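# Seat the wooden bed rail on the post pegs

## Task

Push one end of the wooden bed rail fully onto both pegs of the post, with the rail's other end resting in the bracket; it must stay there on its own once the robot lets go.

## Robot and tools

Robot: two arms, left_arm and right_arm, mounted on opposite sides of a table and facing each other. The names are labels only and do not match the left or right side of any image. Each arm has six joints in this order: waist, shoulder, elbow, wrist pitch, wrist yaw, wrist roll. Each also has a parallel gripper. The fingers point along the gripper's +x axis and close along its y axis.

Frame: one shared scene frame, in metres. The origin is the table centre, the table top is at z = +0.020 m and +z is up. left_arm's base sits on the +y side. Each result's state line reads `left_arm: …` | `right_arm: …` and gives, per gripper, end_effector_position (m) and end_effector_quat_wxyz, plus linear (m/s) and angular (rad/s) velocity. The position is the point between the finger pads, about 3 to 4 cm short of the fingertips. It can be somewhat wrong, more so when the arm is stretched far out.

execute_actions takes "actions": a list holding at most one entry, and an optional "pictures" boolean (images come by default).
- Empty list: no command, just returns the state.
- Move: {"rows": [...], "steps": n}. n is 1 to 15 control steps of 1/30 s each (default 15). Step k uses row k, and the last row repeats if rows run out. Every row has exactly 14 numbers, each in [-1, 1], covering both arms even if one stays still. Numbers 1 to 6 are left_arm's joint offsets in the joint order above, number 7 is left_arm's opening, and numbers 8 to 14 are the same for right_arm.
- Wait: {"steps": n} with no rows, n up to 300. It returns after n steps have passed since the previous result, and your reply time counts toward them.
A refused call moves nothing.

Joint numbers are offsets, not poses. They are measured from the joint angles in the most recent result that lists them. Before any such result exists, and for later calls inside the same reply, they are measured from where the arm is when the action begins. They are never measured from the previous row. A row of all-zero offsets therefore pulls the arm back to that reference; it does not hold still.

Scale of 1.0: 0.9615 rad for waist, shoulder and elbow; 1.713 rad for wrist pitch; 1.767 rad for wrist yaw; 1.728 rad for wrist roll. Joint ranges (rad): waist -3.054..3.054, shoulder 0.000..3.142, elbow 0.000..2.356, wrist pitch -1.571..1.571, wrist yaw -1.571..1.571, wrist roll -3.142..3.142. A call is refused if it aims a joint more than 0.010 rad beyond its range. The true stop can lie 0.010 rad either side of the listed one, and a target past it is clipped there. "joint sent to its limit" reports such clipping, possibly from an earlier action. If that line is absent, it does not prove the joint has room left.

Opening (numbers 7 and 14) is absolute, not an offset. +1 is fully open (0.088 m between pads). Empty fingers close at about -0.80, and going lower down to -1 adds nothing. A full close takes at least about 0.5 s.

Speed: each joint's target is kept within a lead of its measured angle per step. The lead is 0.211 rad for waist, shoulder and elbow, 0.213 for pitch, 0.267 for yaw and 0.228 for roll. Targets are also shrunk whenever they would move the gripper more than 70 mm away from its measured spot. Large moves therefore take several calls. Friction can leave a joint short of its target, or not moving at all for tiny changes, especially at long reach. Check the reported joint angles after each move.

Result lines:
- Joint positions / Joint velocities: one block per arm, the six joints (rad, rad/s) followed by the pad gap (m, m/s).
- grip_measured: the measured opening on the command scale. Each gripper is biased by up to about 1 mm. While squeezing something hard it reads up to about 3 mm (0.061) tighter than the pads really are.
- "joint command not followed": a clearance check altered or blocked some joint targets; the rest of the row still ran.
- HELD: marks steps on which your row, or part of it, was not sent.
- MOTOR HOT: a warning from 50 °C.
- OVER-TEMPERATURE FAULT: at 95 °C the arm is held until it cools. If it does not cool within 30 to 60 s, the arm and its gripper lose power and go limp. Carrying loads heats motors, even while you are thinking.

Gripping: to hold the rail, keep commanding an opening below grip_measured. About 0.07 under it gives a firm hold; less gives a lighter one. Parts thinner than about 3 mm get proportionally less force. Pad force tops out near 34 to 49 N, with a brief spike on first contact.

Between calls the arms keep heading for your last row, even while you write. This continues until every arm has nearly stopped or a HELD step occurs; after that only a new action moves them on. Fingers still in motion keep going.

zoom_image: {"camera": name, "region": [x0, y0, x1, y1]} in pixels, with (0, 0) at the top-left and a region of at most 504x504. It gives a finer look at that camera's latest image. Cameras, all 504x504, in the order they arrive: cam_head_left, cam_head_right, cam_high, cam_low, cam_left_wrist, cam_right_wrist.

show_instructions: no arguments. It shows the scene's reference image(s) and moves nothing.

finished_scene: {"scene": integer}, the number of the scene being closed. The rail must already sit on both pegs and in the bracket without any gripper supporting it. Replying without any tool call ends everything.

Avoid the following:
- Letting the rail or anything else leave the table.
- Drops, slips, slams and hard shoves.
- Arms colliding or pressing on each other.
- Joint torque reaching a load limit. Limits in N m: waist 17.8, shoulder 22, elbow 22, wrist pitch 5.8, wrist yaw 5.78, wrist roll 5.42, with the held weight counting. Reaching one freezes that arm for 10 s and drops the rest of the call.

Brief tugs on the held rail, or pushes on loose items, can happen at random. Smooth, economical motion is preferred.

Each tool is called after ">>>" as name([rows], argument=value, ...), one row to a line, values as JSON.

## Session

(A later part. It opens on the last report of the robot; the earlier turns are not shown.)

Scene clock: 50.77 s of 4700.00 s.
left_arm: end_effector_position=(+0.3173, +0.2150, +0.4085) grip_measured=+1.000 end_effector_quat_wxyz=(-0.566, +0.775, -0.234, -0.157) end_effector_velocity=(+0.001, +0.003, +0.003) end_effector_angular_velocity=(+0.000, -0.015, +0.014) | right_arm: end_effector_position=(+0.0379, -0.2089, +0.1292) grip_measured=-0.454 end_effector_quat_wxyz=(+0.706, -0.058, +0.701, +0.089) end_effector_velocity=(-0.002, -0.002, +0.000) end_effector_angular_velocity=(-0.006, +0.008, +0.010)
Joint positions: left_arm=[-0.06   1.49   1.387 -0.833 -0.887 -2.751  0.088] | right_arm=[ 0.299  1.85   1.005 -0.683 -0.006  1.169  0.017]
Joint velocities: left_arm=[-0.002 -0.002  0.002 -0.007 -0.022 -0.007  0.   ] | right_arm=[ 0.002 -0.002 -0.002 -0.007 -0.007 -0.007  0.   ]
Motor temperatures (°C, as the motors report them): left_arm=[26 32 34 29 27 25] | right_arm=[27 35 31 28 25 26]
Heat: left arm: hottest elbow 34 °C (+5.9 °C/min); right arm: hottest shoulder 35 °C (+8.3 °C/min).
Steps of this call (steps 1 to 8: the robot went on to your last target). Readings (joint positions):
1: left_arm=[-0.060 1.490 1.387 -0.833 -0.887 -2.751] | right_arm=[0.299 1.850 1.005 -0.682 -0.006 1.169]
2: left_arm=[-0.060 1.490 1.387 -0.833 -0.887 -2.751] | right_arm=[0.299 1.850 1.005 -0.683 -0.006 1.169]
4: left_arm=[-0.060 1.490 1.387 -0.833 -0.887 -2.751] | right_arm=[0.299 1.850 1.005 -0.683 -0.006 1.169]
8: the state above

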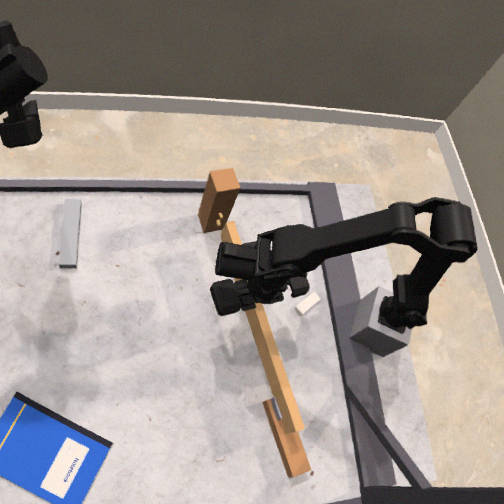

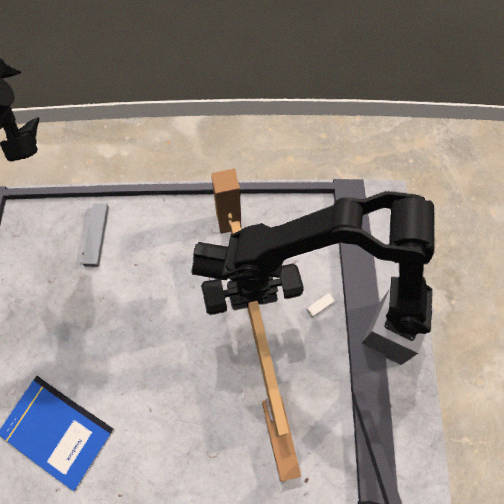

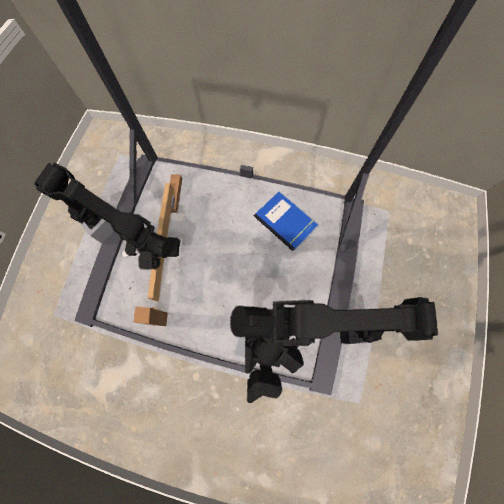

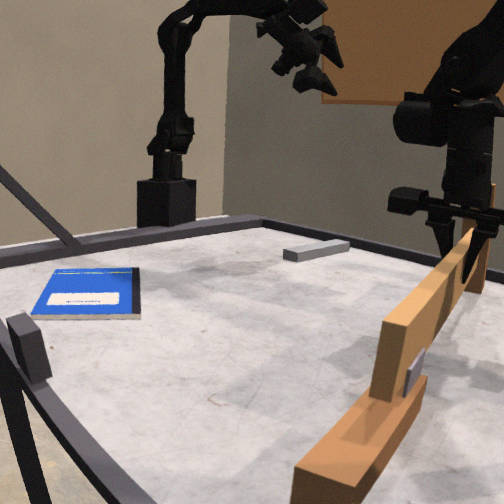

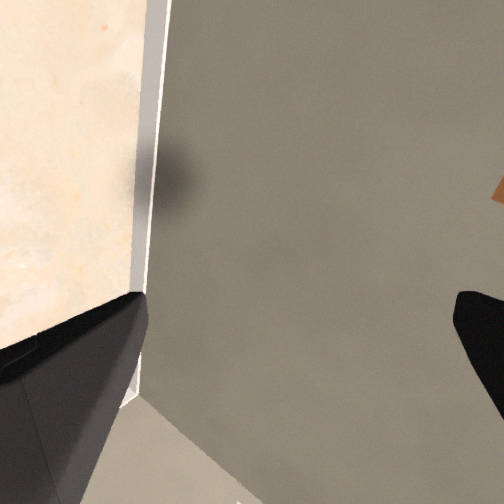

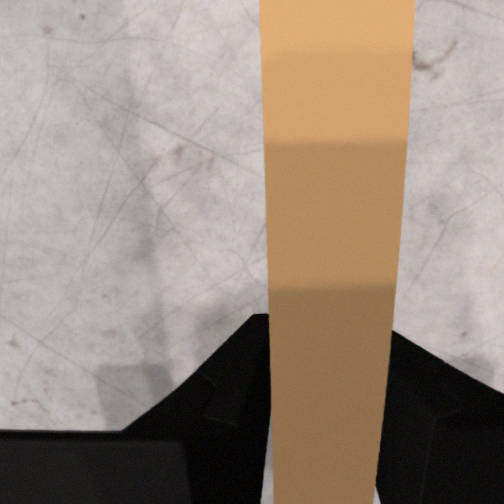

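>>> execute_actions([
  {"rows":[[0,0,0,0,0,0,1,-0.07,0.03,0.03,0,0,-0.04,-0.6]],"steps":15},
], pictures=false)

>>> execute_actions([
  {"steps":8},
])

>>> zoom_image(camera="cam_high", region=[115, 270, 195, 334])

Scene clock: 54.10 s of 4700.00 s.
left_arm: end_effector_position=(+0.3173, +0.2150, +0.4085) grip_measured=+1.000 end_effector_quat_wxyz=(-0.566, +0.775, -0.234, -0.157) end_effector_velocity=(-0.001, +0.002, -0.000) end_effector_angular_velocity=(+0.002, -0.003, +0.006) | right_arm: end_effector_position=(+0.0575, -0.2100, +0.1262) grip_measured=-0.454 end_effector_quat_wxyz=(+0.705, -0.056, +0.702, +0.084) end_effector_velocity=(-0.003, -0.001, +0.000) end_effector_angular_velocity=(-0.001, +0.023, +0.006)
Joint positions: left_arm=[-0.06   1.49   1.387 -0.833 -0.887 -2.751  0.088] | right_arm=[ 0.235  1.871  1.02  -0.681 -0.009  1.115  0.017]
Joint velocities: left_arm=[-0.002 -0.002 -0.002 -0.007 -0.007 -0.007  0.   ] | right_arm=[-0.002 -0.002 -0.002 -0.007 -0.022 -0.007  0.   ]
Motor temperatures (°C, as the motors report them): left_arm=[26 32 34 29 27 25] | right_arm=[27 35 32 28 25 26]
Heat: left arm: hottest elbow 34 °C (+5.5 °C/min); right arm: hottest shoulder 35 °C (+7.8 °C/min).
Steps of this call (steps 1 to 15: the robot went on to your last target; steps 16 to 85: nothing new was sent; steps 86 to 100: all 15 steps of this action). Readings (joint positions):
86: left_arm=[-0.060 1.490 1.387 -0.833 -0.887 -2.751] | right_arm=[0.292 1.853 1.007 -0.683 -0.011 1.156]
87: left_arm=[-0.060 1.490 1.387 -0.833 -0.887 -2.751] | right_arm=[0.280 1.856 1.011 -0.683 -0.013 1.144]
89: left_arm=[-0.060 1.490 1.387 -0.833 -0.887 -2.751] | right_arm=[0.252 1.864 1.017 -0.681 -0.010 1.127]
93: left_arm=[-0.060 1.490 1.387 -0.833 -0.887 -2.751] | right_arm=[0.235 1.871 1.019 -0.681 -0.009 1.117]
100: the state above

Scene clock: 54.37 s of 4700.00 s.
left_arm: end_effector_position=(+0.3173, +0.2150, +0.4085) grip_measured=+1.000 end_effector_quat_wxyz=(-0.566, +0.775, -0.234, -0.157) end_effector_velocity=(-0.001, +0.002, -0.002) end_effector_angular_velocity=(+0.007, -0.002, +0.006) | right_arm: end_effector_position=(+0.0575, -0.2100, +0.1262) grip_measured=-0.454 end_effector_quat_wxyz=(+0.705, -0.056, +0.702, +0.084) end_effector_velocity=(+0.001, -0.004, -0.001) end_effector_angular_velocity=(-0.014, -0.005, +0.019)
Joint positions: left_arm=[-0.06   1.49   1.387 -0.833 -0.887 -2.751  0.088] | right_arm=[ 0.235  1.871  1.02  -0.681 -0.009  1.114  0.017]
Joint velocities: left_arm=[-0.002 -0.002 -0.007 -0.007 -0.007 -0.007  0.   ] | right_arm=[-0.002 -0.002 -0.007 -0.007  0.007 -0.022  0.   ]
Motor temperatures (°C, as the motors report them): left_arm=[26 32 34 29 27 25] | right_arm=[27 35 32 28 25 26]
Heat: left arm: hottest elbow 34 °C (+5.5 °C/min); right arm: hottest shoulder 35 °C (+7.7 °C/min).
Steps of this call (steps 1 to 8: the robot went on to your last target). Readings (joint positions):
1: left_arm=[-0.060 1.490 1.387 -0.833 -0.887 -2.751] | right_arm=[0.235 1.871 1.020 -0.681 -0.009 1.115]
2: left_arm=[-0.060 1.490 1.387 -0.833 -0.887 -2.751] | right_arm=[0.235 1.871 1.020 -0.681 -0.009 1.115]
4: left_arm=[-0.060 1.490 1.387 -0.833 -0.887 -2.751] | right_arm=[0.235 1.871 1.020 -0.681 -0.009 1.115]
8: the state above

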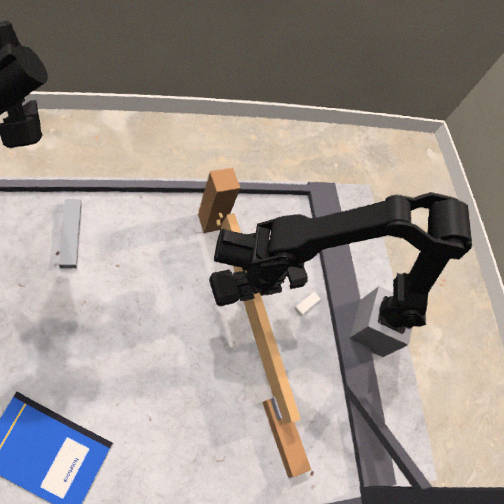

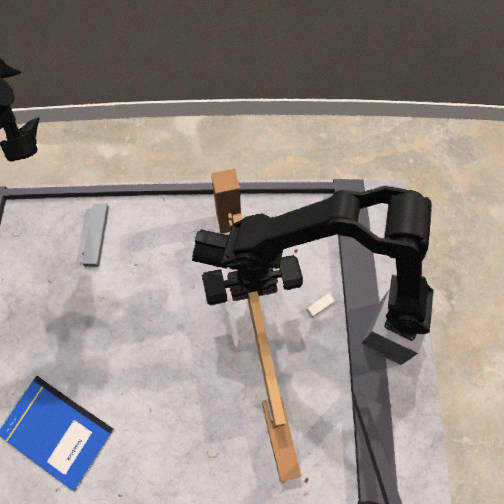

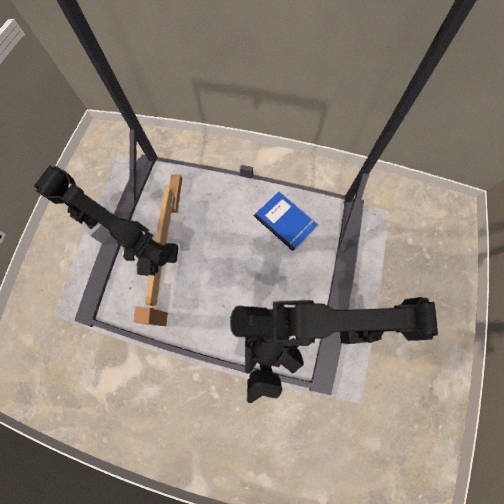

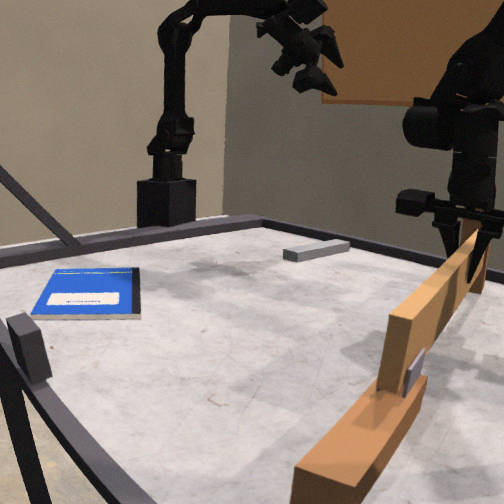

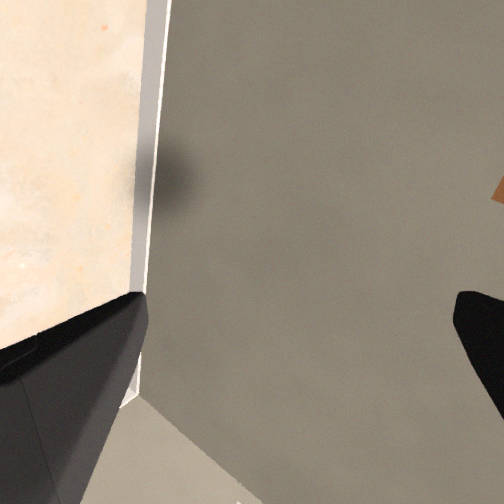

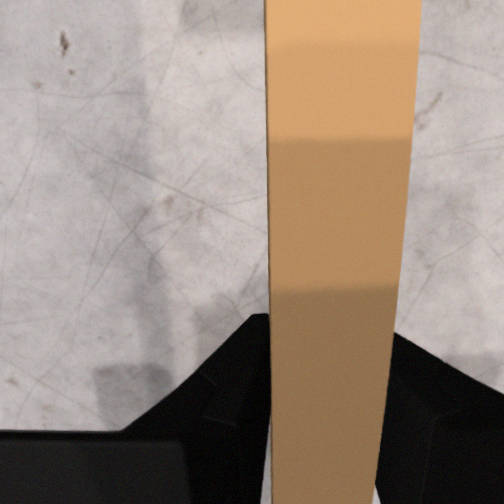

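Region (115, 270, 195, 334) of cam_high's 504x504 image, scaled by 6.300, with more detail than that image has; it fills the top 403 rows of this view, and the rest is white.

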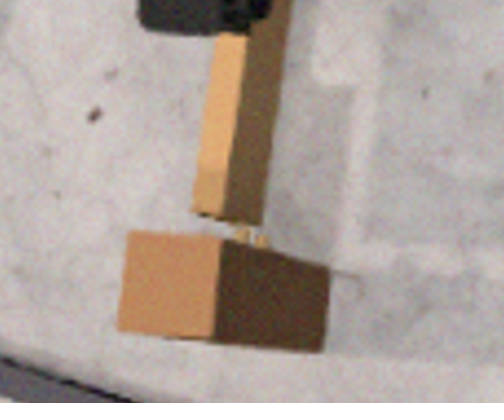

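>>> execute_actions([
  {"rows":[[0,0,0,0,0,0,1,0.01,0.04,0.07,-0.015,0,0,-0.6]],"steps":15},
], pictures=false)

>>> execute_actions([
  {"steps":8},
])

>>> zoom_image(camera="cam_high", region=[115, 270, 195, 334])

>>> zoom_image(camera="cam_head_left", region=[190, 170, 270, 250])

Scene clock: 58.80 s of 4700.00 s.
left_arm: end_effector_position=(+0.3173, +0.2150, +0.4085) grip_measured=+1.000 end_effector_quat_wxyz=(-0.566, +0.775, -0.234, -0.157) end_effector_velocity=(-0.001, +0.002, -0.002) end_effector_angular_velocity=(+0.007, -0.002, +0.006) | right_arm: end_effector_position=(+0.0582, -0.2014, +0.1264) grip_measured=-0.454 end_effector_quat_wxyz=(+0.705, -0.063, +0.702, +0.084) end_effector_velocity=(+0.002, -0.001, +0.001) end_effector_angular_velocity=(-0.004, -0.007, +0.005)
Joint positions: left_arm=[-0.06   1.49   1.387 -0.833 -0.887 -2.751  0.088] | right_arm=[ 0.241  1.904  1.067 -0.704 -0.006  1.112  0.017]
Joint velocities: left_arm=[-0.002 -0.002 -0.007 -0.007 -0.007 -0.007  0.   ] | right_arm=[-0.002 -0.002  0.002 -0.007  0.007 -0.007 -0.   ]
Motor temperatures (°C, as the motors report them): left_arm=[26 32 34 29 27 25] | right_arm=[27 35 32 28 25 26]
Heat: left arm: hottest elbow 34 °C (+5.1 °C/min); right arm: hottest shoulder 35 °C (+7.1 °C/min).
Steps of this call (steps 1 to 15: the robot went on to your last target; steps 16 to 90: nothing new was sent; then 0.93 s passed at rest; steps 91 to 105: all 15 steps of this action). Readings (joint positions):
91: left_arm=[-0.060 1.490 1.387 -0.833 -0.887 -2.751] | right_arm=[0.236 1.878 1.030 -0.690 -0.009 1.114]
92: left_arm=[-0.060 1.490 1.387 -0.833 -0.887 -2.751] | right_arm=[0.237 1.886 1.042 -0.693 -0.009 1.114]
94: left_arm=[-0.060 1.490 1.387 -0.833 -0.887 -2.751] | right_arm=[0.239 1.898 1.058 -0.695 -0.008 1.112]
98: left_arm=[-0.060 1.490 1.387 -0.833 -0.887 -2.751] | right_arm=[0.241 1.902 1.065 -0.702 -0.006 1.112]
105: the state above

Scene clock: 59.07 s of 4700.00 s.
left_arm: end_effector_position=(+0.3173, +0.2150, +0.4085) grip_measured=+1.000 end_effector_quat_wxyz=(-0.566, +0.775, -0.234, -0.157) end_effector_velocity=(-0.001, +0.002, -0.000) end_effector_angular_velocity=(+0.002, -0.003, +0.006) | right_arm: end_effector_position=(+0.0582, -0.2015, +0.1264) grip_measured=-0.454 end_effector_quat_wxyz=(+0.705, -0.063, +0.702, +0.084) end_effector_velocity=(+0.001, -0.001, +0.001) end_effector_angular_velocity=(-0.001, +0.008, -0.014)
Joint positions: left_arm=[-0.06   1.49   1.387 -0.833 -0.887 -2.751  0.088] | right_arm=[ 0.241  1.904  1.067 -0.704 -0.006  1.112  0.017]
Joint velocities: left_arm=[-0.002 -0.002 -0.002 -0.007 -0.007 -0.007  0.   ] | right_arm=[-0.007 -0.002  0.002 -0.007 -0.007  0.007  0.   ]
Motor temperatures (°C, as the motors report them): left_arm=[26 32 34 29 27 25] | right_arm=[27 35 32 28 25 26]
Heat: left arm: hottest elbow 34 °C (+5.1 °C/min); right arm: hottest shoulder 35 °C (+7.1 °C/min).
Steps of this call (steps 1 to 8: the robot went on to your last target). Readings (joint positions):
1: left_arm=[-0.060 1.490 1.387 -0.833 -0.887 -2.751] | right_arm=[0.241 1.904 1.067 -0.704 -0.006 1.112]
2: left_arm=[-0.060 1.490 1.387 -0.833 -0.887 -2.751] | right_arm=[0.241 1.904 1.067 -0.704 -0.006 1.112]
4: left_arm=[-0.060 1.490 1.387 -0.833 -0.887 -2.751] | right_arm=[0.241 1.904 1.067 -0.704 -0.006 1.112]
8: the state above

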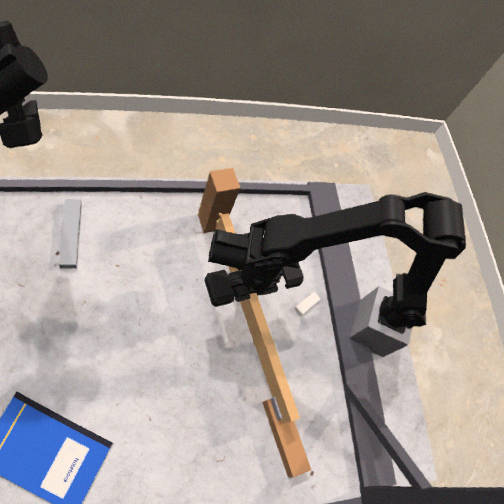

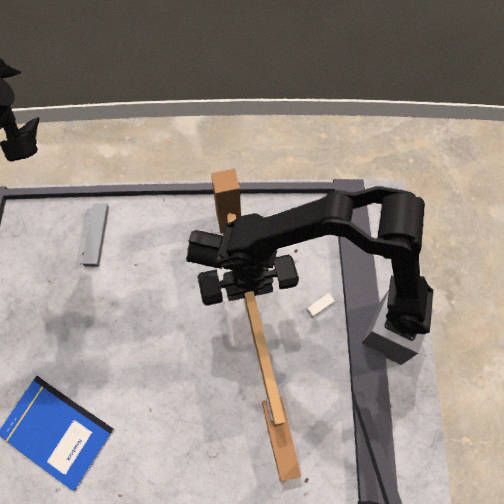

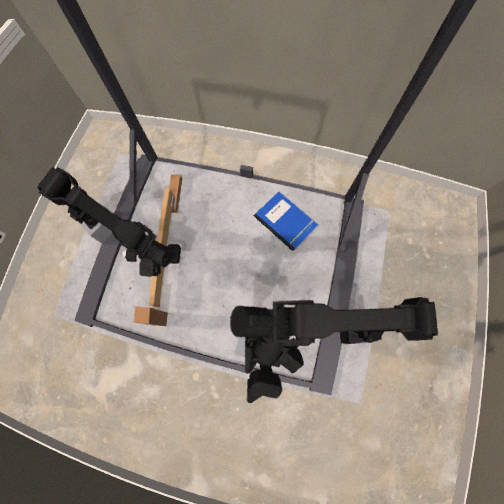

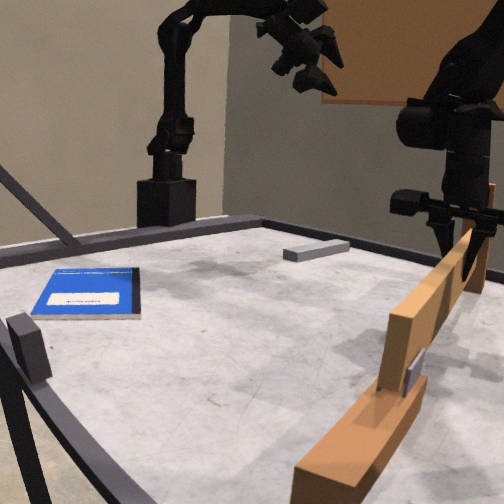

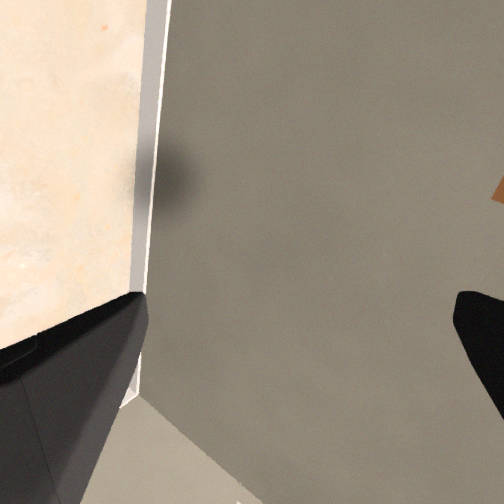

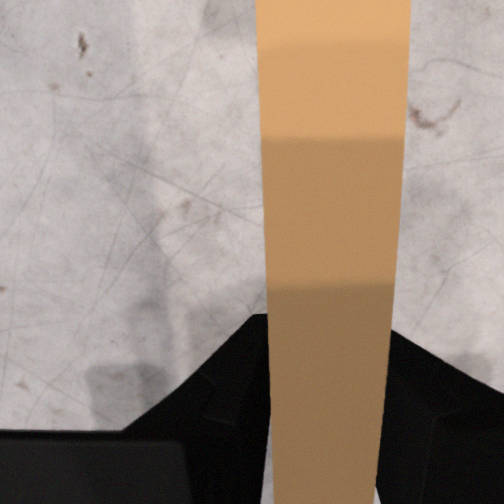

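Region (115, 270, 195, 334) of cam_high's 504x504 image, scaled by 6.300, with more detail than that image has; it fills the top 403 rows of this view, and the rest is white.

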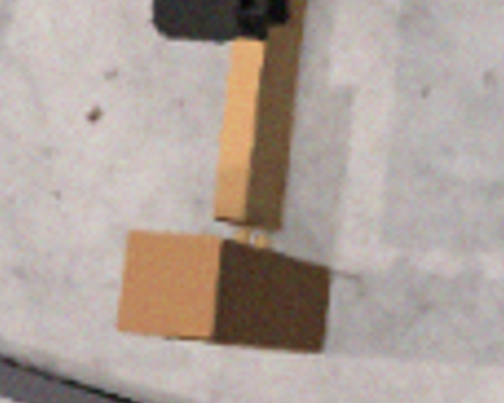

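Region (190, 170, 270, 250) of cam_head_left's 504x504 image, scaled by 6.300, with more detail than that image has.

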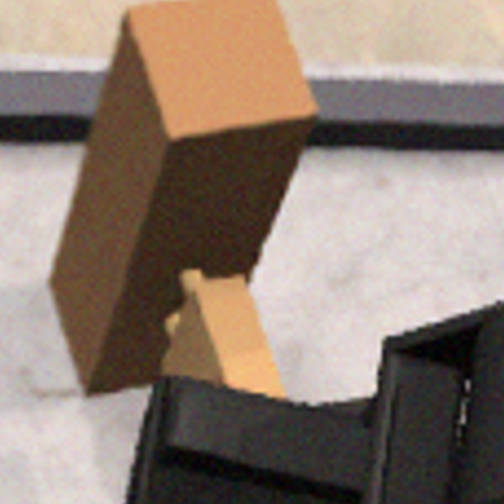

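Push along.

>>> execute_actions([
  {"rows":[[0,0,0,0,0,0,1,-0.06,0.03,0.035,0,0,-0.035,-0.6]],"steps":15},
], pictures=false)

>>> execute_actions([
  {"steps":8},
])

>>> zoom_image(camera="cam_high", region=[115, 270, 195, 334])

Scene clock: 61.90 s of 4700.00 s.
left_arm: end_effector_position=(+0.3173, +0.2150, +0.4085) grip_measured=+1.000 end_effector_quat_wxyz=(-0.566, +0.775, -0.234, -0.157) end_effector_velocity=(-0.001, +0.002, -0.000) end_effector_angular_velocity=(+0.002, -0.003, +0.006) | right_arm: end_effector_position=(+0.0625, -0.2014, +0.1239) grip_measured=-0.454 end_effector_quat_wxyz=(+0.693, -0.069, +0.712, +0.091) end_effector_velocity=(-0.001, -0.003, +0.001) end_effector_angular_velocity=(-0.005, +0.009, +0.005)
Joint positions: left_arm=[-0.06   1.49   1.387 -0.833 -0.887 -2.751  0.088] | right_arm=[ 0.214  1.921  1.078 -0.709 -0.037  1.066  0.017]
Joint velocities: left_arm=[-0.002 -0.002 -0.002 -0.007 -0.007 -0.007  0.   ] | right_arm=[-0.002 -0.007 -0.007 -0.007 -0.007 -0.007 -0.   ]
Motor temperatures (°C, as the motors report them): left_arm=[26 32 34 29 27 25] | right_arm=[27 35 32 28 25 26]
Heat: left arm: hottest elbow 34 °C (+5.0 °C/min); right arm: hottest shoulder 35 °C (+7.0 °C/min).
Steps of this call (steps 1 to 15: the robot went on to your last target; steps 16 to 70: nothing new was sent; steps 71 to 85: all 15 steps of this action). Readings (joint positions):
71: left_arm=[-0.060 1.490 1.387 -0.833 -0.887 -2.751] | right_arm=[0.236 1.908 1.070 -0.706 -0.008 1.099]
72: left_arm=[-0.060 1.490 1.387 -0.833 -0.887 -2.751] | right_arm=[0.226 1.913 1.075 -0.707 -0.016 1.087]
74: left_arm=[-0.060 1.490 1.387 -0.833 -0.887 -2.751] | right_arm=[0.216 1.919 1.077 -0.708 -0.034 1.074]
78: left_arm=[-0.060 1.490 1.387 -0.833 -0.887 -2.751] | right_arm=[0.215 1.921 1.078 -0.709 -0.035 1.068]
85: the state above

Scene clock: 62.17 s of 4700.00 s.
left_arm: end_effector_position=(+0.3173, +0.2150, +0.4085) grip_measured=+1.000 end_effector_quat_wxyz=(-0.566, +0.775, -0.234, -0.157) end_effector_velocity=(-0.002, +0.002, -0.003) end_effector_angular_velocity=(+0.014, +0.012, -0.003) | right_arm: end_effector_position=(+0.0625, -0.2014, +0.1239) grip_measured=-0.454 end_effector_quat_wxyz=(+0.693, -0.069, +0.712, +0.091) end_effector_velocity=(-0.001, -0.004, -0.002) end_effector_angular_velocity=(-0.019, -0.002, -0.005)
Joint positions: left_arm=[-0.06   1.49   1.387 -0.833 -0.887 -2.751  0.088] | right_arm=[ 0.214  1.921  1.078 -0.709 -0.037  1.066  0.017]
Joint velocities: left_arm=[-0.002 -0.002 -0.002 -0.022  0.007 -0.007  0.   ] | right_arm=[ 0.002  0.002 -0.007 -0.007  0.007  0.007  0.   ]
Motor temperatures (°C, as the motors report them): left_arm=[26 32 34 29 27 25] | right_arm=[27 35 32 28 25 26]
Heat: left arm: hottest elbow 34 °C (+4.1 °C/min); right arm: hottest shoulder 35 °C (+6.1 °C/min).
Steps of this call (steps 1 to 8: the robot went on to your last target). Readings (joint positions):
1: left_arm=[-0.060 1.490 1.387 -0.833 -0.887 -2.751] | right_arm=[0.214 1.921 1.078 -0.709 -0.037 1.066]
2: left_arm=[-0.060 1.490 1.387 -0.833 -0.887 -2.751] | right_arm=[0.214 1.921 1.078 -0.709 -0.037 1.066]
4: left_arm=[-0.060 1.490 1.387 -0.833 -0.887 -2.751] | right_arm=[0.214 1.921 1.078 -0.709 -0.037 1.066]
8: the state above

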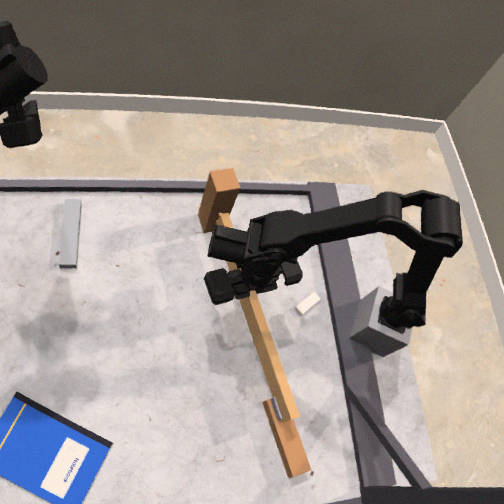

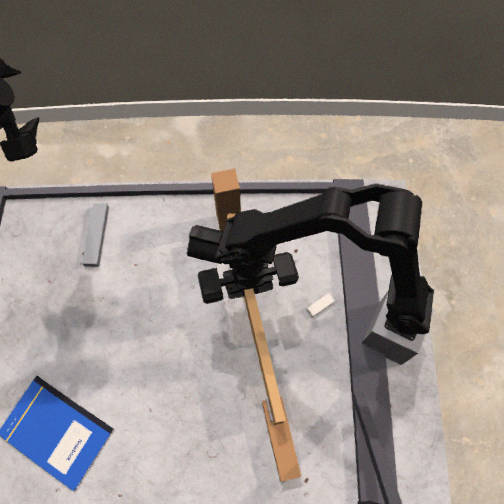

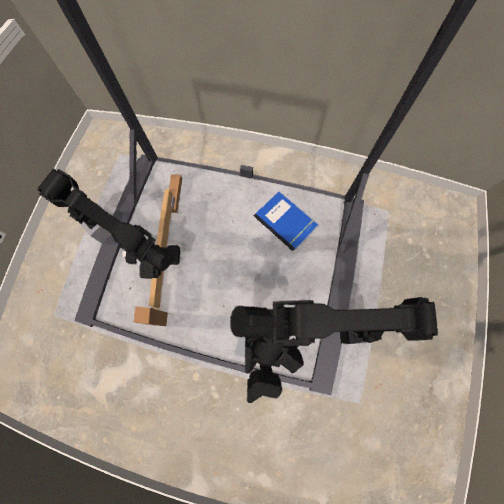

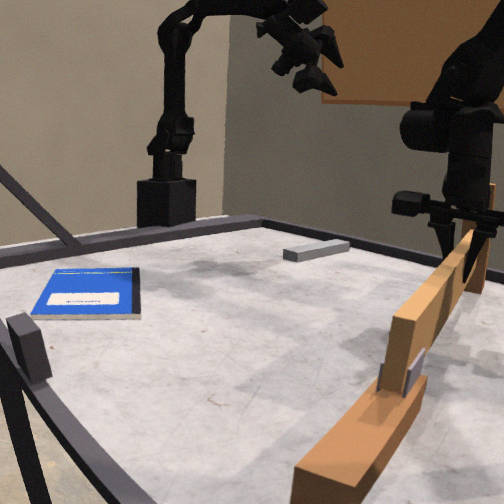

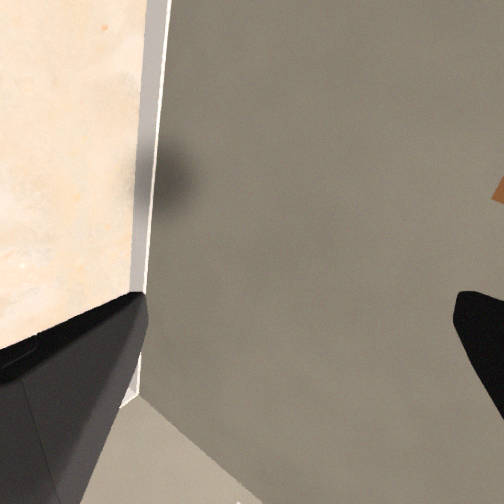

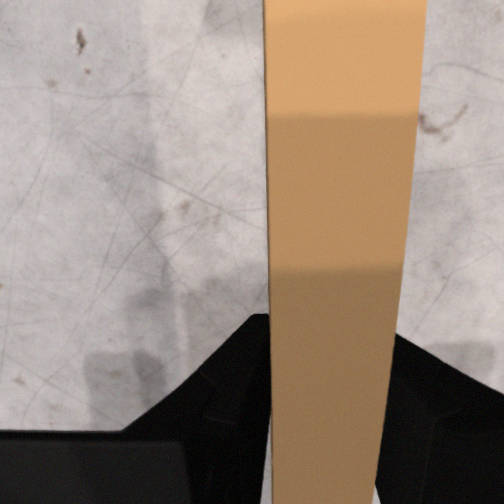

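Region (115, 270, 195, 334) of cam_high's 504x504 image, scaled by 6.300, with more detail than that image has; it fills the top 403 rows of this view, and the rest is white.

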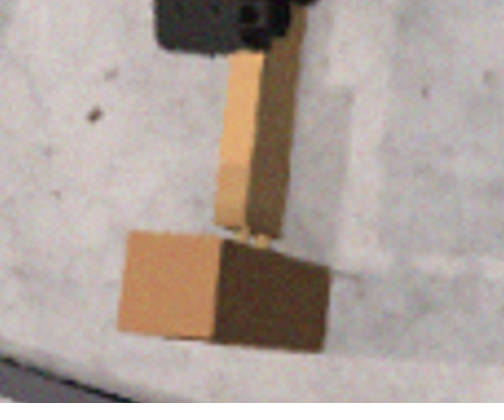

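>>> execute_actions([
  {"rows":[[0,0,0,0,0,0,1,0.02,0,0.03,-0.017,0.02,0.01,-0.6]],"steps":12},
], pictures=false)

>>> execute_actions([
  {"rows":[[0,0,0,0,0,0,1,-0.06,0.02,0.025,0,0,-0.03,-0.6]],"steps":15},
], pictures=false)

Scene clock: 65.13 s of 4700.00 s.
left_arm: end_effector_position=(+0.3173, +0.2150, +0.4085) grip_measured=+1.000 end_effector_quat_wxyz=(-0.566, +0.775, -0.234, -0.157) end_effector_velocity=(-0.000, -0.000, +0.001) end_effector_angular_velocity=(-0.012, -0.006, +0.006) | right_arm: end_effector_position=(+0.0611, -0.2013, +0.1262) grip_measured=-0.454 end_effector_quat_wxyz=(+0.701, -0.075, +0.704, +0.083) end_effector_velocity=(-0.001, -0.002, +0.000) end_effector_angular_velocity=(-0.005, +0.009, +0.005)
Joint positions: left_arm=[-0.06   1.49   1.387 -0.833 -0.887 -2.751  0.088] | right_arm=[ 0.231  1.922  1.091 -0.731 -0.009  1.086  0.017]
Joint velocities: left_arm=[-0.002 -0.002 -0.002  0.007 -0.007 -0.007  0.   ] | right_arm=[-0.002 -0.002 -0.002 -0.007 -0.007 -0.007 -0.   ]
Motor temperatures (°C, as the motors report them): left_arm=[26 32 34 29 27 25] | right_arm=[27 35 32 28 26 26]
Heat: left arm: hottest elbow 34 °C (+4.1 °C/min); right arm: hottest shoulder 35 °C (+6.1 °C/min).
Steps of this call (steps 1 to 15: the robot went on to your last target; steps 16 to 77: nothing new was sent; steps 78 to 89: all 12 steps of this action). Readings (joint positions):
78: left_arm=[-0.060 1.490 1.387 -0.833 -0.887 -2.751] | right_arm=[0.217 1.921 1.080 -0.712 -0.032 1.068]
79: left_arm=[-0.060 1.490 1.387 -0.833 -0.887 -2.751] | right_arm=[0.223 1.921 1.083 -0.715 -0.023 1.074]
81: left_arm=[-0.060 1.490 1.387 -0.833 -0.887 -2.751] | right_arm=[0.229 1.922 1.087 -0.724 -0.013 1.081]
85: left_arm=[-0.060 1.490 1.387 -0.833 -0.887 -2.751] | right_arm=[0.231 1.922 1.091 -0.730 -0.010 1.085]
89: the state above

Scene clock: 65.63 s of 4700.00 s.
left_arm: end_effector_position=(+0.3173, +0.2150, +0.4085) grip_measured=+1.000 end_effector_quat_wxyz=(-0.566, +0.775, -0.234, -0.157) end_effector_velocity=(-0.001, +0.003, +0.002) end_effector_angular_velocity=(-0.002, -0.004, +0.006) | right_arm: end_effector_position=(+0.0628, -0.2019, +0.1258) grip_measured=-0.454 end_effector_quat_wxyz=(+0.687, -0.075, +0.717, +0.090) end_effector_velocity=(-0.001, -0.001, +0.002) end_effector_angular_velocity=(+0.005, +0.021, +0.015)
Joint positions: left_arm=[-0.06   1.49   1.387 -0.833 -0.887 -2.751  0.088] | right_arm=[ 0.208  1.926  1.095 -0.736 -0.047  1.053  0.017]
Joint velocities: left_arm=[-0.002 -0.007 -0.002 -0.007 -0.007 -0.007  0.   ] | right_arm=[-0.007 -0.007 -0.002 -0.007 -0.022 -0.022 -0.   ]
Motor temperatures (°C, as the motors report them): left_arm=[26 32 34 29 27 25] | right_arm=[27 35 32 28 26 26]
Heat: left arm: hottest elbow 34 °C (+4.0 °C/min); right arm: hottest shoulder 35 °C (+6.0 °C/min).
Steps of this call (steps 1 to 15: all 15 steps of this action). Readings (joint positions):
1: left_arm=[-0.060 1.490 1.387 -0.833 -0.887 -2.751] | right_arm=[0.227 1.923 1.093 -0.733 -0.015 1.080]
2: left_arm=[-0.060 1.490 1.387 -0.833 -0.887 -2.751] | right_arm=[0.220 1.925 1.094 -0.735 -0.027 1.072]
4: left_arm=[-0.060 1.490 1.387 -0.833 -0.887 -2.751] | right_arm=[0.211 1.926 1.095 -0.736 -0.042 1.061]
8: left_arm=[-0.060 1.490 1.387 -0.833 -0.887 -2.751] | right_arm=[0.209 1.926 1.095 -0.736 -0.045 1.055]
15: the state above

Higher try.

>>> execute_actions([
  {"rows":[[0,0,0,0,0,0,1,0.03,-0.03,0.02,-0.03,0.03,0.015,-0.6]],"steps":12},
], pictures=false)

>>> execute_actions([
  {"rows":[[0,0,0,0,0,0,1,-0.06,0.0,0.025,-0.014,0,-0.03,-0.6]],"steps":15},
], pictures=false)

Scene clock: 69.40 s of 4700.00 s.
left_arm: end_effector_position=(+0.3173, +0.2150, +0.4085) grip_measured=+1.000 end_effector_quat_wxyz=(-0.566, +0.775, -0.234, -0.157) end_effector_velocity=(-0.001, +0.002, -0.000) end_effector_angular_velocity=(-0.010, +0.000, +0.013) | right_arm: end_effector_position=(+0.0613, -0.2056, +0.1300) grip_measured=-0.454 end_effector_quat_wxyz=(+0.700, -0.082, +0.706, +0.071) end_effector_velocity=(-0.001, -0.002, +0.002) end_effector_angular_velocity=(-0.000, +0.008, +0.005)
Joint positions: left_arm=[-0.06   1.49   1.387 -0.833 -0.887 -2.751  0.088] | right_arm=[ 0.231  1.919  1.106 -0.775 -0.001  1.091  0.017]
Joint velocities: left_arm=[-0.002 -0.002 -0.002 -0.007 -0.007 -0.022  0.   ] | right_arm=[-0.002 -0.007 -0.002 -0.007 -0.007 -0.007 -0.   ]
Motor temperatures (°C, as the motors report them): left_arm=[26 32 34 29 27 25] | right_arm=[27 35 33 28 26 26]
Heat: left arm: hottest elbow 34 °C (+4.0 °C/min); right arm: hottest shoulder 35 °C (+6.1 °C/min).
Steps of this call (steps 1 to 15: the robot went on to your last target; steps 16 to 90: nothing new was sent; then 0.37 s passed at rest; steps 91 to 102: all 12 steps of this action). Readings (joint positions):
91: left_arm=[-0.060 1.490 1.387 -0.833 -0.887 -2.751] | right_arm=[0.213 1.926 1.097 -0.740 -0.040 1.059]
92: left_arm=[-0.060 1.490 1.387 -0.833 -0.887 -2.751] | right_arm=[0.222 1.926 1.100 -0.744 -0.025 1.067]
94: left_arm=[-0.060 1.490 1.387 -0.833 -0.887 -2.751] | right_arm=[0.230 1.924 1.105 -0.763 -0.008 1.080]
98: left_arm=[-0.060 1.490 1.387 -0.833 -0.887 -2.751] | right_arm=[0.231 1.919 1.106 -0.773 -0.003 1.090]
102: the state above

Scene clock: 69.90 s of 4700.00 s.
left_arm: end_effector_position=(+0.3173, +0.2150, +0.4085) grip_measured=+1.000 end_effector_quat_wxyz=(-0.566, +0.775, -0.234, -0.157) end_effector_velocity=(-0.001, +0.002, -0.000) end_effector_angular_velocity=(+0.002, -0.003, +0.006) | right_arm: end_effector_position=(+0.0639, -0.2063, +0.1314) grip_measured=-0.454 end_effector_quat_wxyz=(+0.687, -0.079, +0.718, +0.076) end_effector_velocity=(-0.001, -0.002, +0.000) end_effector_angular_velocity=(-0.004, +0.009, +0.019)
Joint positions: left_arm=[-0.06   1.49   1.387 -0.833 -0.887 -2.751  0.088] | right_arm=[ 0.205  1.919  1.112 -0.785 -0.038  1.063  0.017]
Joint velocities: left_arm=[-0.002 -0.002 -0.002 -0.007 -0.007 -0.007  0.   ] | right_arm=[-0.002 -0.002 -0.002 -0.007 -0.007 -0.022 -0.   ]
Motor temperatures (°C, as the motors report them): left_arm=[26 32 34 29 27 25] | right_arm=[27 35 33 28 26 26]
Heat: left arm: hottest elbow 34 °C (+4.0 °C/min); right arm: hottest shoulder 35 °C (+6.0 °C/min).
Steps of this call (steps 1 to 15: all 15 steps of this action). Readings (joint positions):
1: left_arm=[-0.060 1.490 1.387 -0.833 -0.887 -2.751] | right_arm=[0.226 1.919 1.109 -0.780 -0.005 1.087]
2: left_arm=[-0.060 1.490 1.387 -0.833 -0.887 -2.751] | right_arm=[0.217 1.919 1.111 -0.782 -0.018 1.080]
4: left_arm=[-0.060 1.490 1.387 -0.833 -0.887 -2.751] | right_arm=[0.207 1.919 1.112 -0.784 -0.034 1.070]
8: left_arm=[-0.060 1.490 1.387 -0.833 -0.887 -2.751] | right_arm=[0.206 1.919 1.112 -0.784 -0.037 1.064]
15: the state above

>>> execute_actions(actions=[])

>>> zoom_image(camera="cam_high", region=[130, 290, 180, 330])

>>> zoom_image(camera="cam_head_left", region=[200, 200, 250, 250])

Scene clock: 71.87 s of 4700.00 s.
left_arm: end_effector_position=(+0.3173, +0.2150, +0.4085) grip_measured=+1.000 end_effector_quat_wxyz=(-0.566, +0.775, -0.234, -0.157) end_effector_velocity=(-0.001, +0.003, +0.002) end_effector_angular_velocity=(-0.002, -0.004, +0.006) | right_arm: end_effector_position=(+0.0641, -0.2062, +0.1315) grip_measured=-0.454 end_effector_quat_wxyz=(+0.687, -0.079, +0.718, +0.076) end_effector_velocity=(-0.000, -0.000, +0.001) end_effector_angular_velocity=(-0.001, +0.008, -0.010)
Joint positions: left_arm=[-0.06   1.49   1.387 -0.833 -0.887 -2.751  0.088] | right_arm=[ 0.205  1.919  1.112 -0.785 -0.038  1.063  0.017]
Joint velocities: left_arm=[-0.002 -0.007 -0.002 -0.007 -0.007 -0.007  0.   ] | right_arm=[-0.002 -0.002  0.002 -0.007 -0.007  0.007  0.   ]
Motor temperatures (°C, as the motors report them): left_arm=[26 32 34 29 27 25] | right_arm=[28 35 33 28 26 26]
Heat: left arm: hottest elbow 34 °C (+3.0 °C/min); right arm: hottest shoulder 35 °C (+6.0 °C/min).
Steps of this call (steps 1 to 15: the robot went on to your last target; steps 16 to 59: nothing new was sent). Readings (joint positions):
1: left_arm=[-0.060 1.490 1.387 -0.833 -0.887 -2.751] | right_arm=[0.205 1.919 1.112 -0.785 -0.038 1.063]
2: left_arm=[-0.060 1.490 1.387 -0.833 -0.887 -2.751] | right_arm=[0.205 1.919 1.112 -0.785 -0.038 1.063]
4: left_arm=[-0.060 1.490 1.387 -0.833 -0.887 -2.751] | right_arm=[0.205 1.919 1.112 -0.785 -0.038 1.063]
8: left_arm=[-0.060 1.490 1.387 -0.833 -0.887 -2.751] | right_arm=[0.205 1.919 1.112 -0.785 -0.038 1.063]
59: the state above
All arms were judged still, so your last target was given up. Only a new action makes them travel on or press farther. Fingers that are still opening or closing keep moving.

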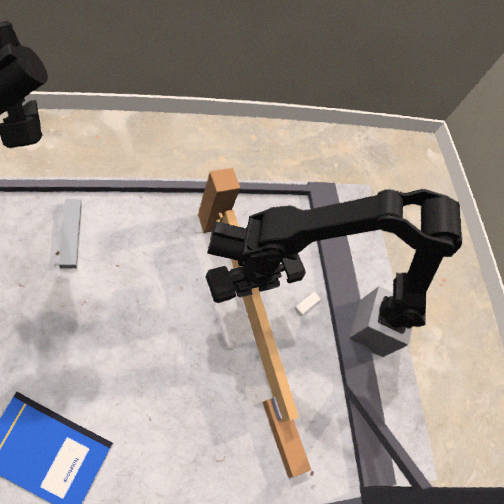

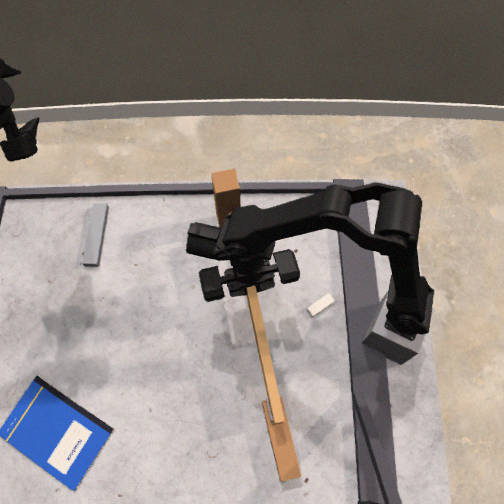

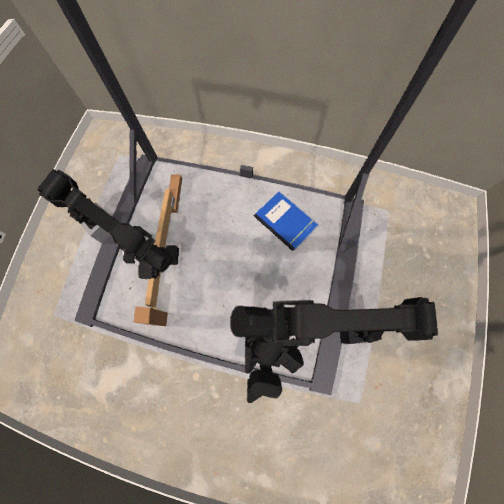

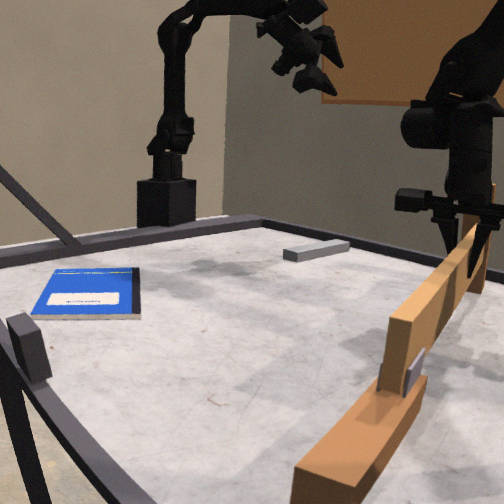

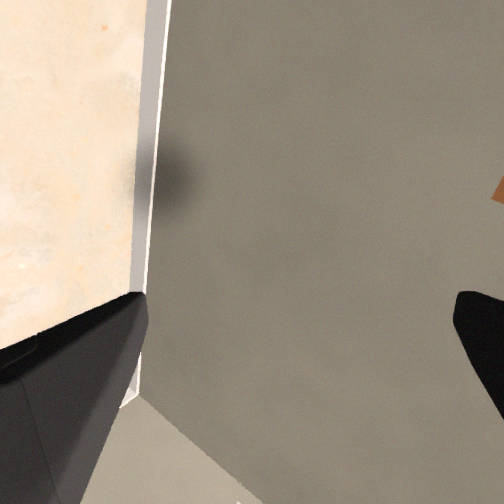

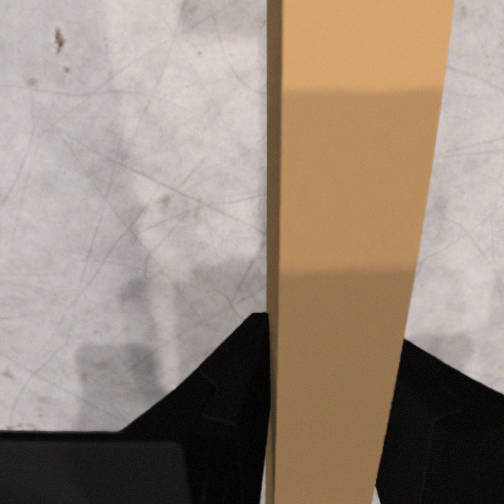

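Region (130, 290, 180, 330) of cam_high's 504x504 image, scaled by 10.080, with more detail than that image has; it fills the top 403 rows of this view, and the rest is white.

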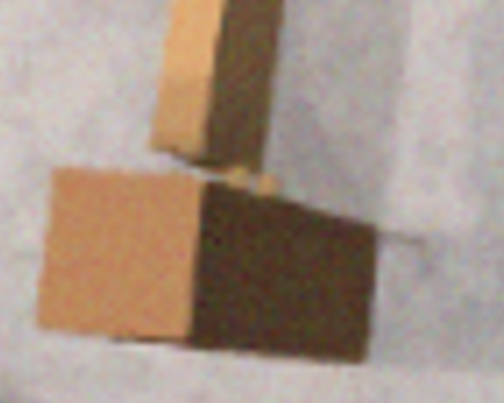

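Region (200, 200, 250, 250) of cam_head_left's 504x504 image, scaled by 10.080, with more detail than that image has.

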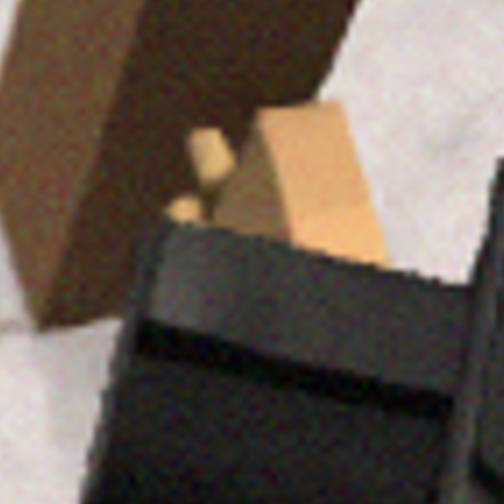

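>>> execute_actions(actions=[])

Scene clock: 81.47 s of 4700.00 s.
left_arm: end_effector_position=(+0.3173, +0.2150, +0.4085) grip_measured=+1.000 end_effector_quat_wxyz=(-0.566, +0.775, -0.234, -0.157) end_effector_velocity=(+0.000, +0.004, -0.000) end_effector_angular_velocity=(-0.002, -0.010, +0.022) | right_arm: end_effector_position=(+0.0641, -0.2062, +0.1315) grip_measured=-0.454 end_effector_quat_wxyz=(+0.687, -0.079, +0.718, +0.076) end_effector_velocity=(+0.002, +0.000, +0.000) end_effector_angular_velocity=(+0.005, -0.009, +0.005)
Joint positions: left_arm=[-0.06   1.49   1.387 -0.833 -0.887 -2.751  0.088] | right_arm=[ 0.205  1.919  1.112 -0.785 -0.038  1.063  0.017]
Joint velocities: left_arm=[-0.002 -0.002 -0.007 -0.007 -0.022 -0.022  0.   ] | right_arm=[-0.002 -0.002 -0.002  0.007  0.007 -0.007 -0.   ]
Motor temperatures (°C, as the motors report them): left_arm=[26 33 35 29 27 25] | right_arm=[28 36 33 28 27 27]
Heat: left arm: hottest elbow 35 °C (+3.0 °C/min); right arm: hottest shoulder 36 °C (+6.1 °C/min).
Steps of this call (steps 1 to 90: nothing new was sent; then 6.60 s passed at rest). Readings (joint positions):
1: left_arm=[-0.060 1.490 1.387 -0.833 -0.887 -2.751] | right_arm=[0.205 1.919 1.112 -0.785 -0.038 1.063]
2: left_arm=[-0.060 1.490 1.387 -0.833 -0.887 -2.751] | right_arm=[0.205 1.919 1.112 -0.785 -0.038 1.063]
4: left_arm=[-0.060 1.490 1.387 -0.833 -0.887 -2.751] | right_arm=[0.205 1.919 1.112 -0.785 -0.038 1.063]
8: left_arm=[-0.060 1.490 1.387 -0.833 -0.887 -2.751] | right_arm=[0.205 1.919 1.112 -0.785 -0.038 1.063]
90: the state above

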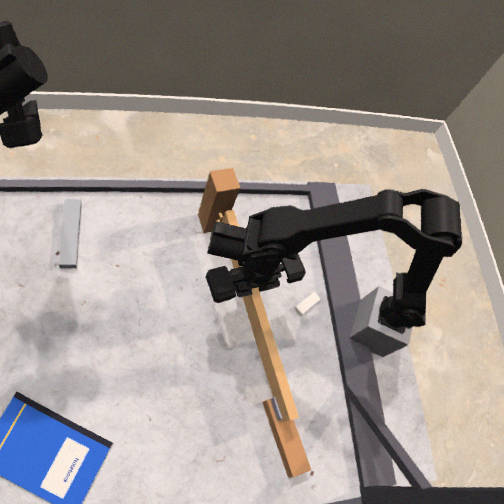

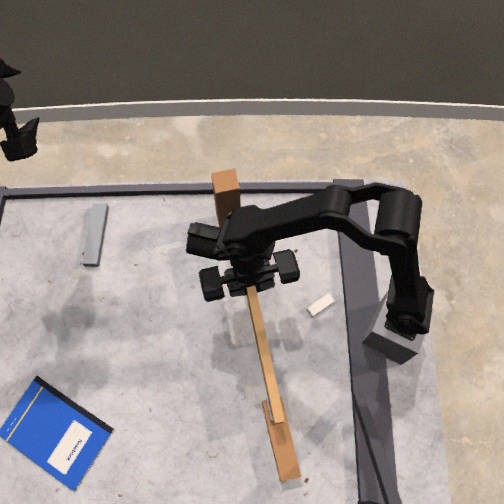

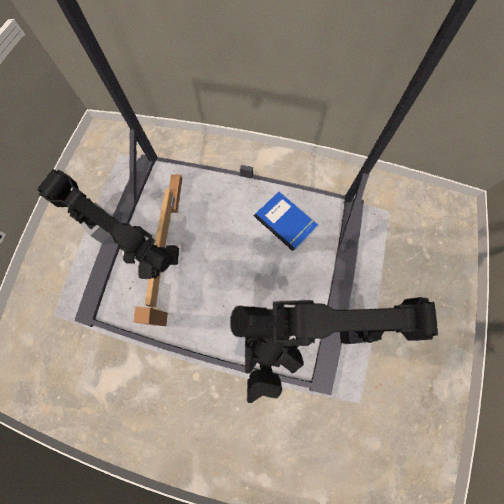

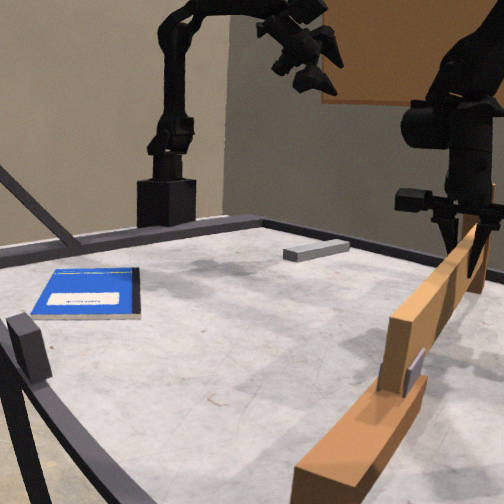

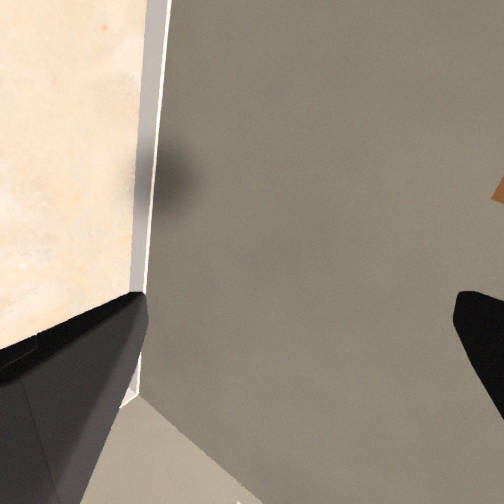

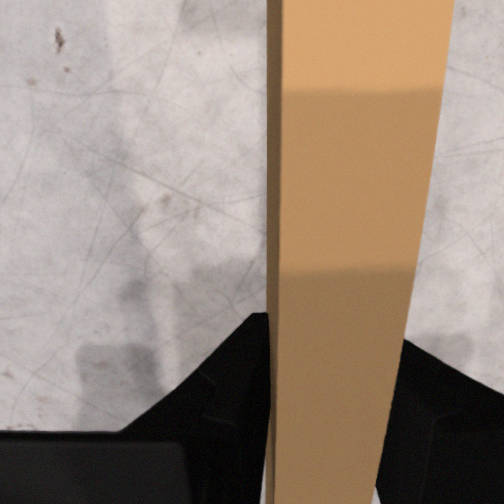

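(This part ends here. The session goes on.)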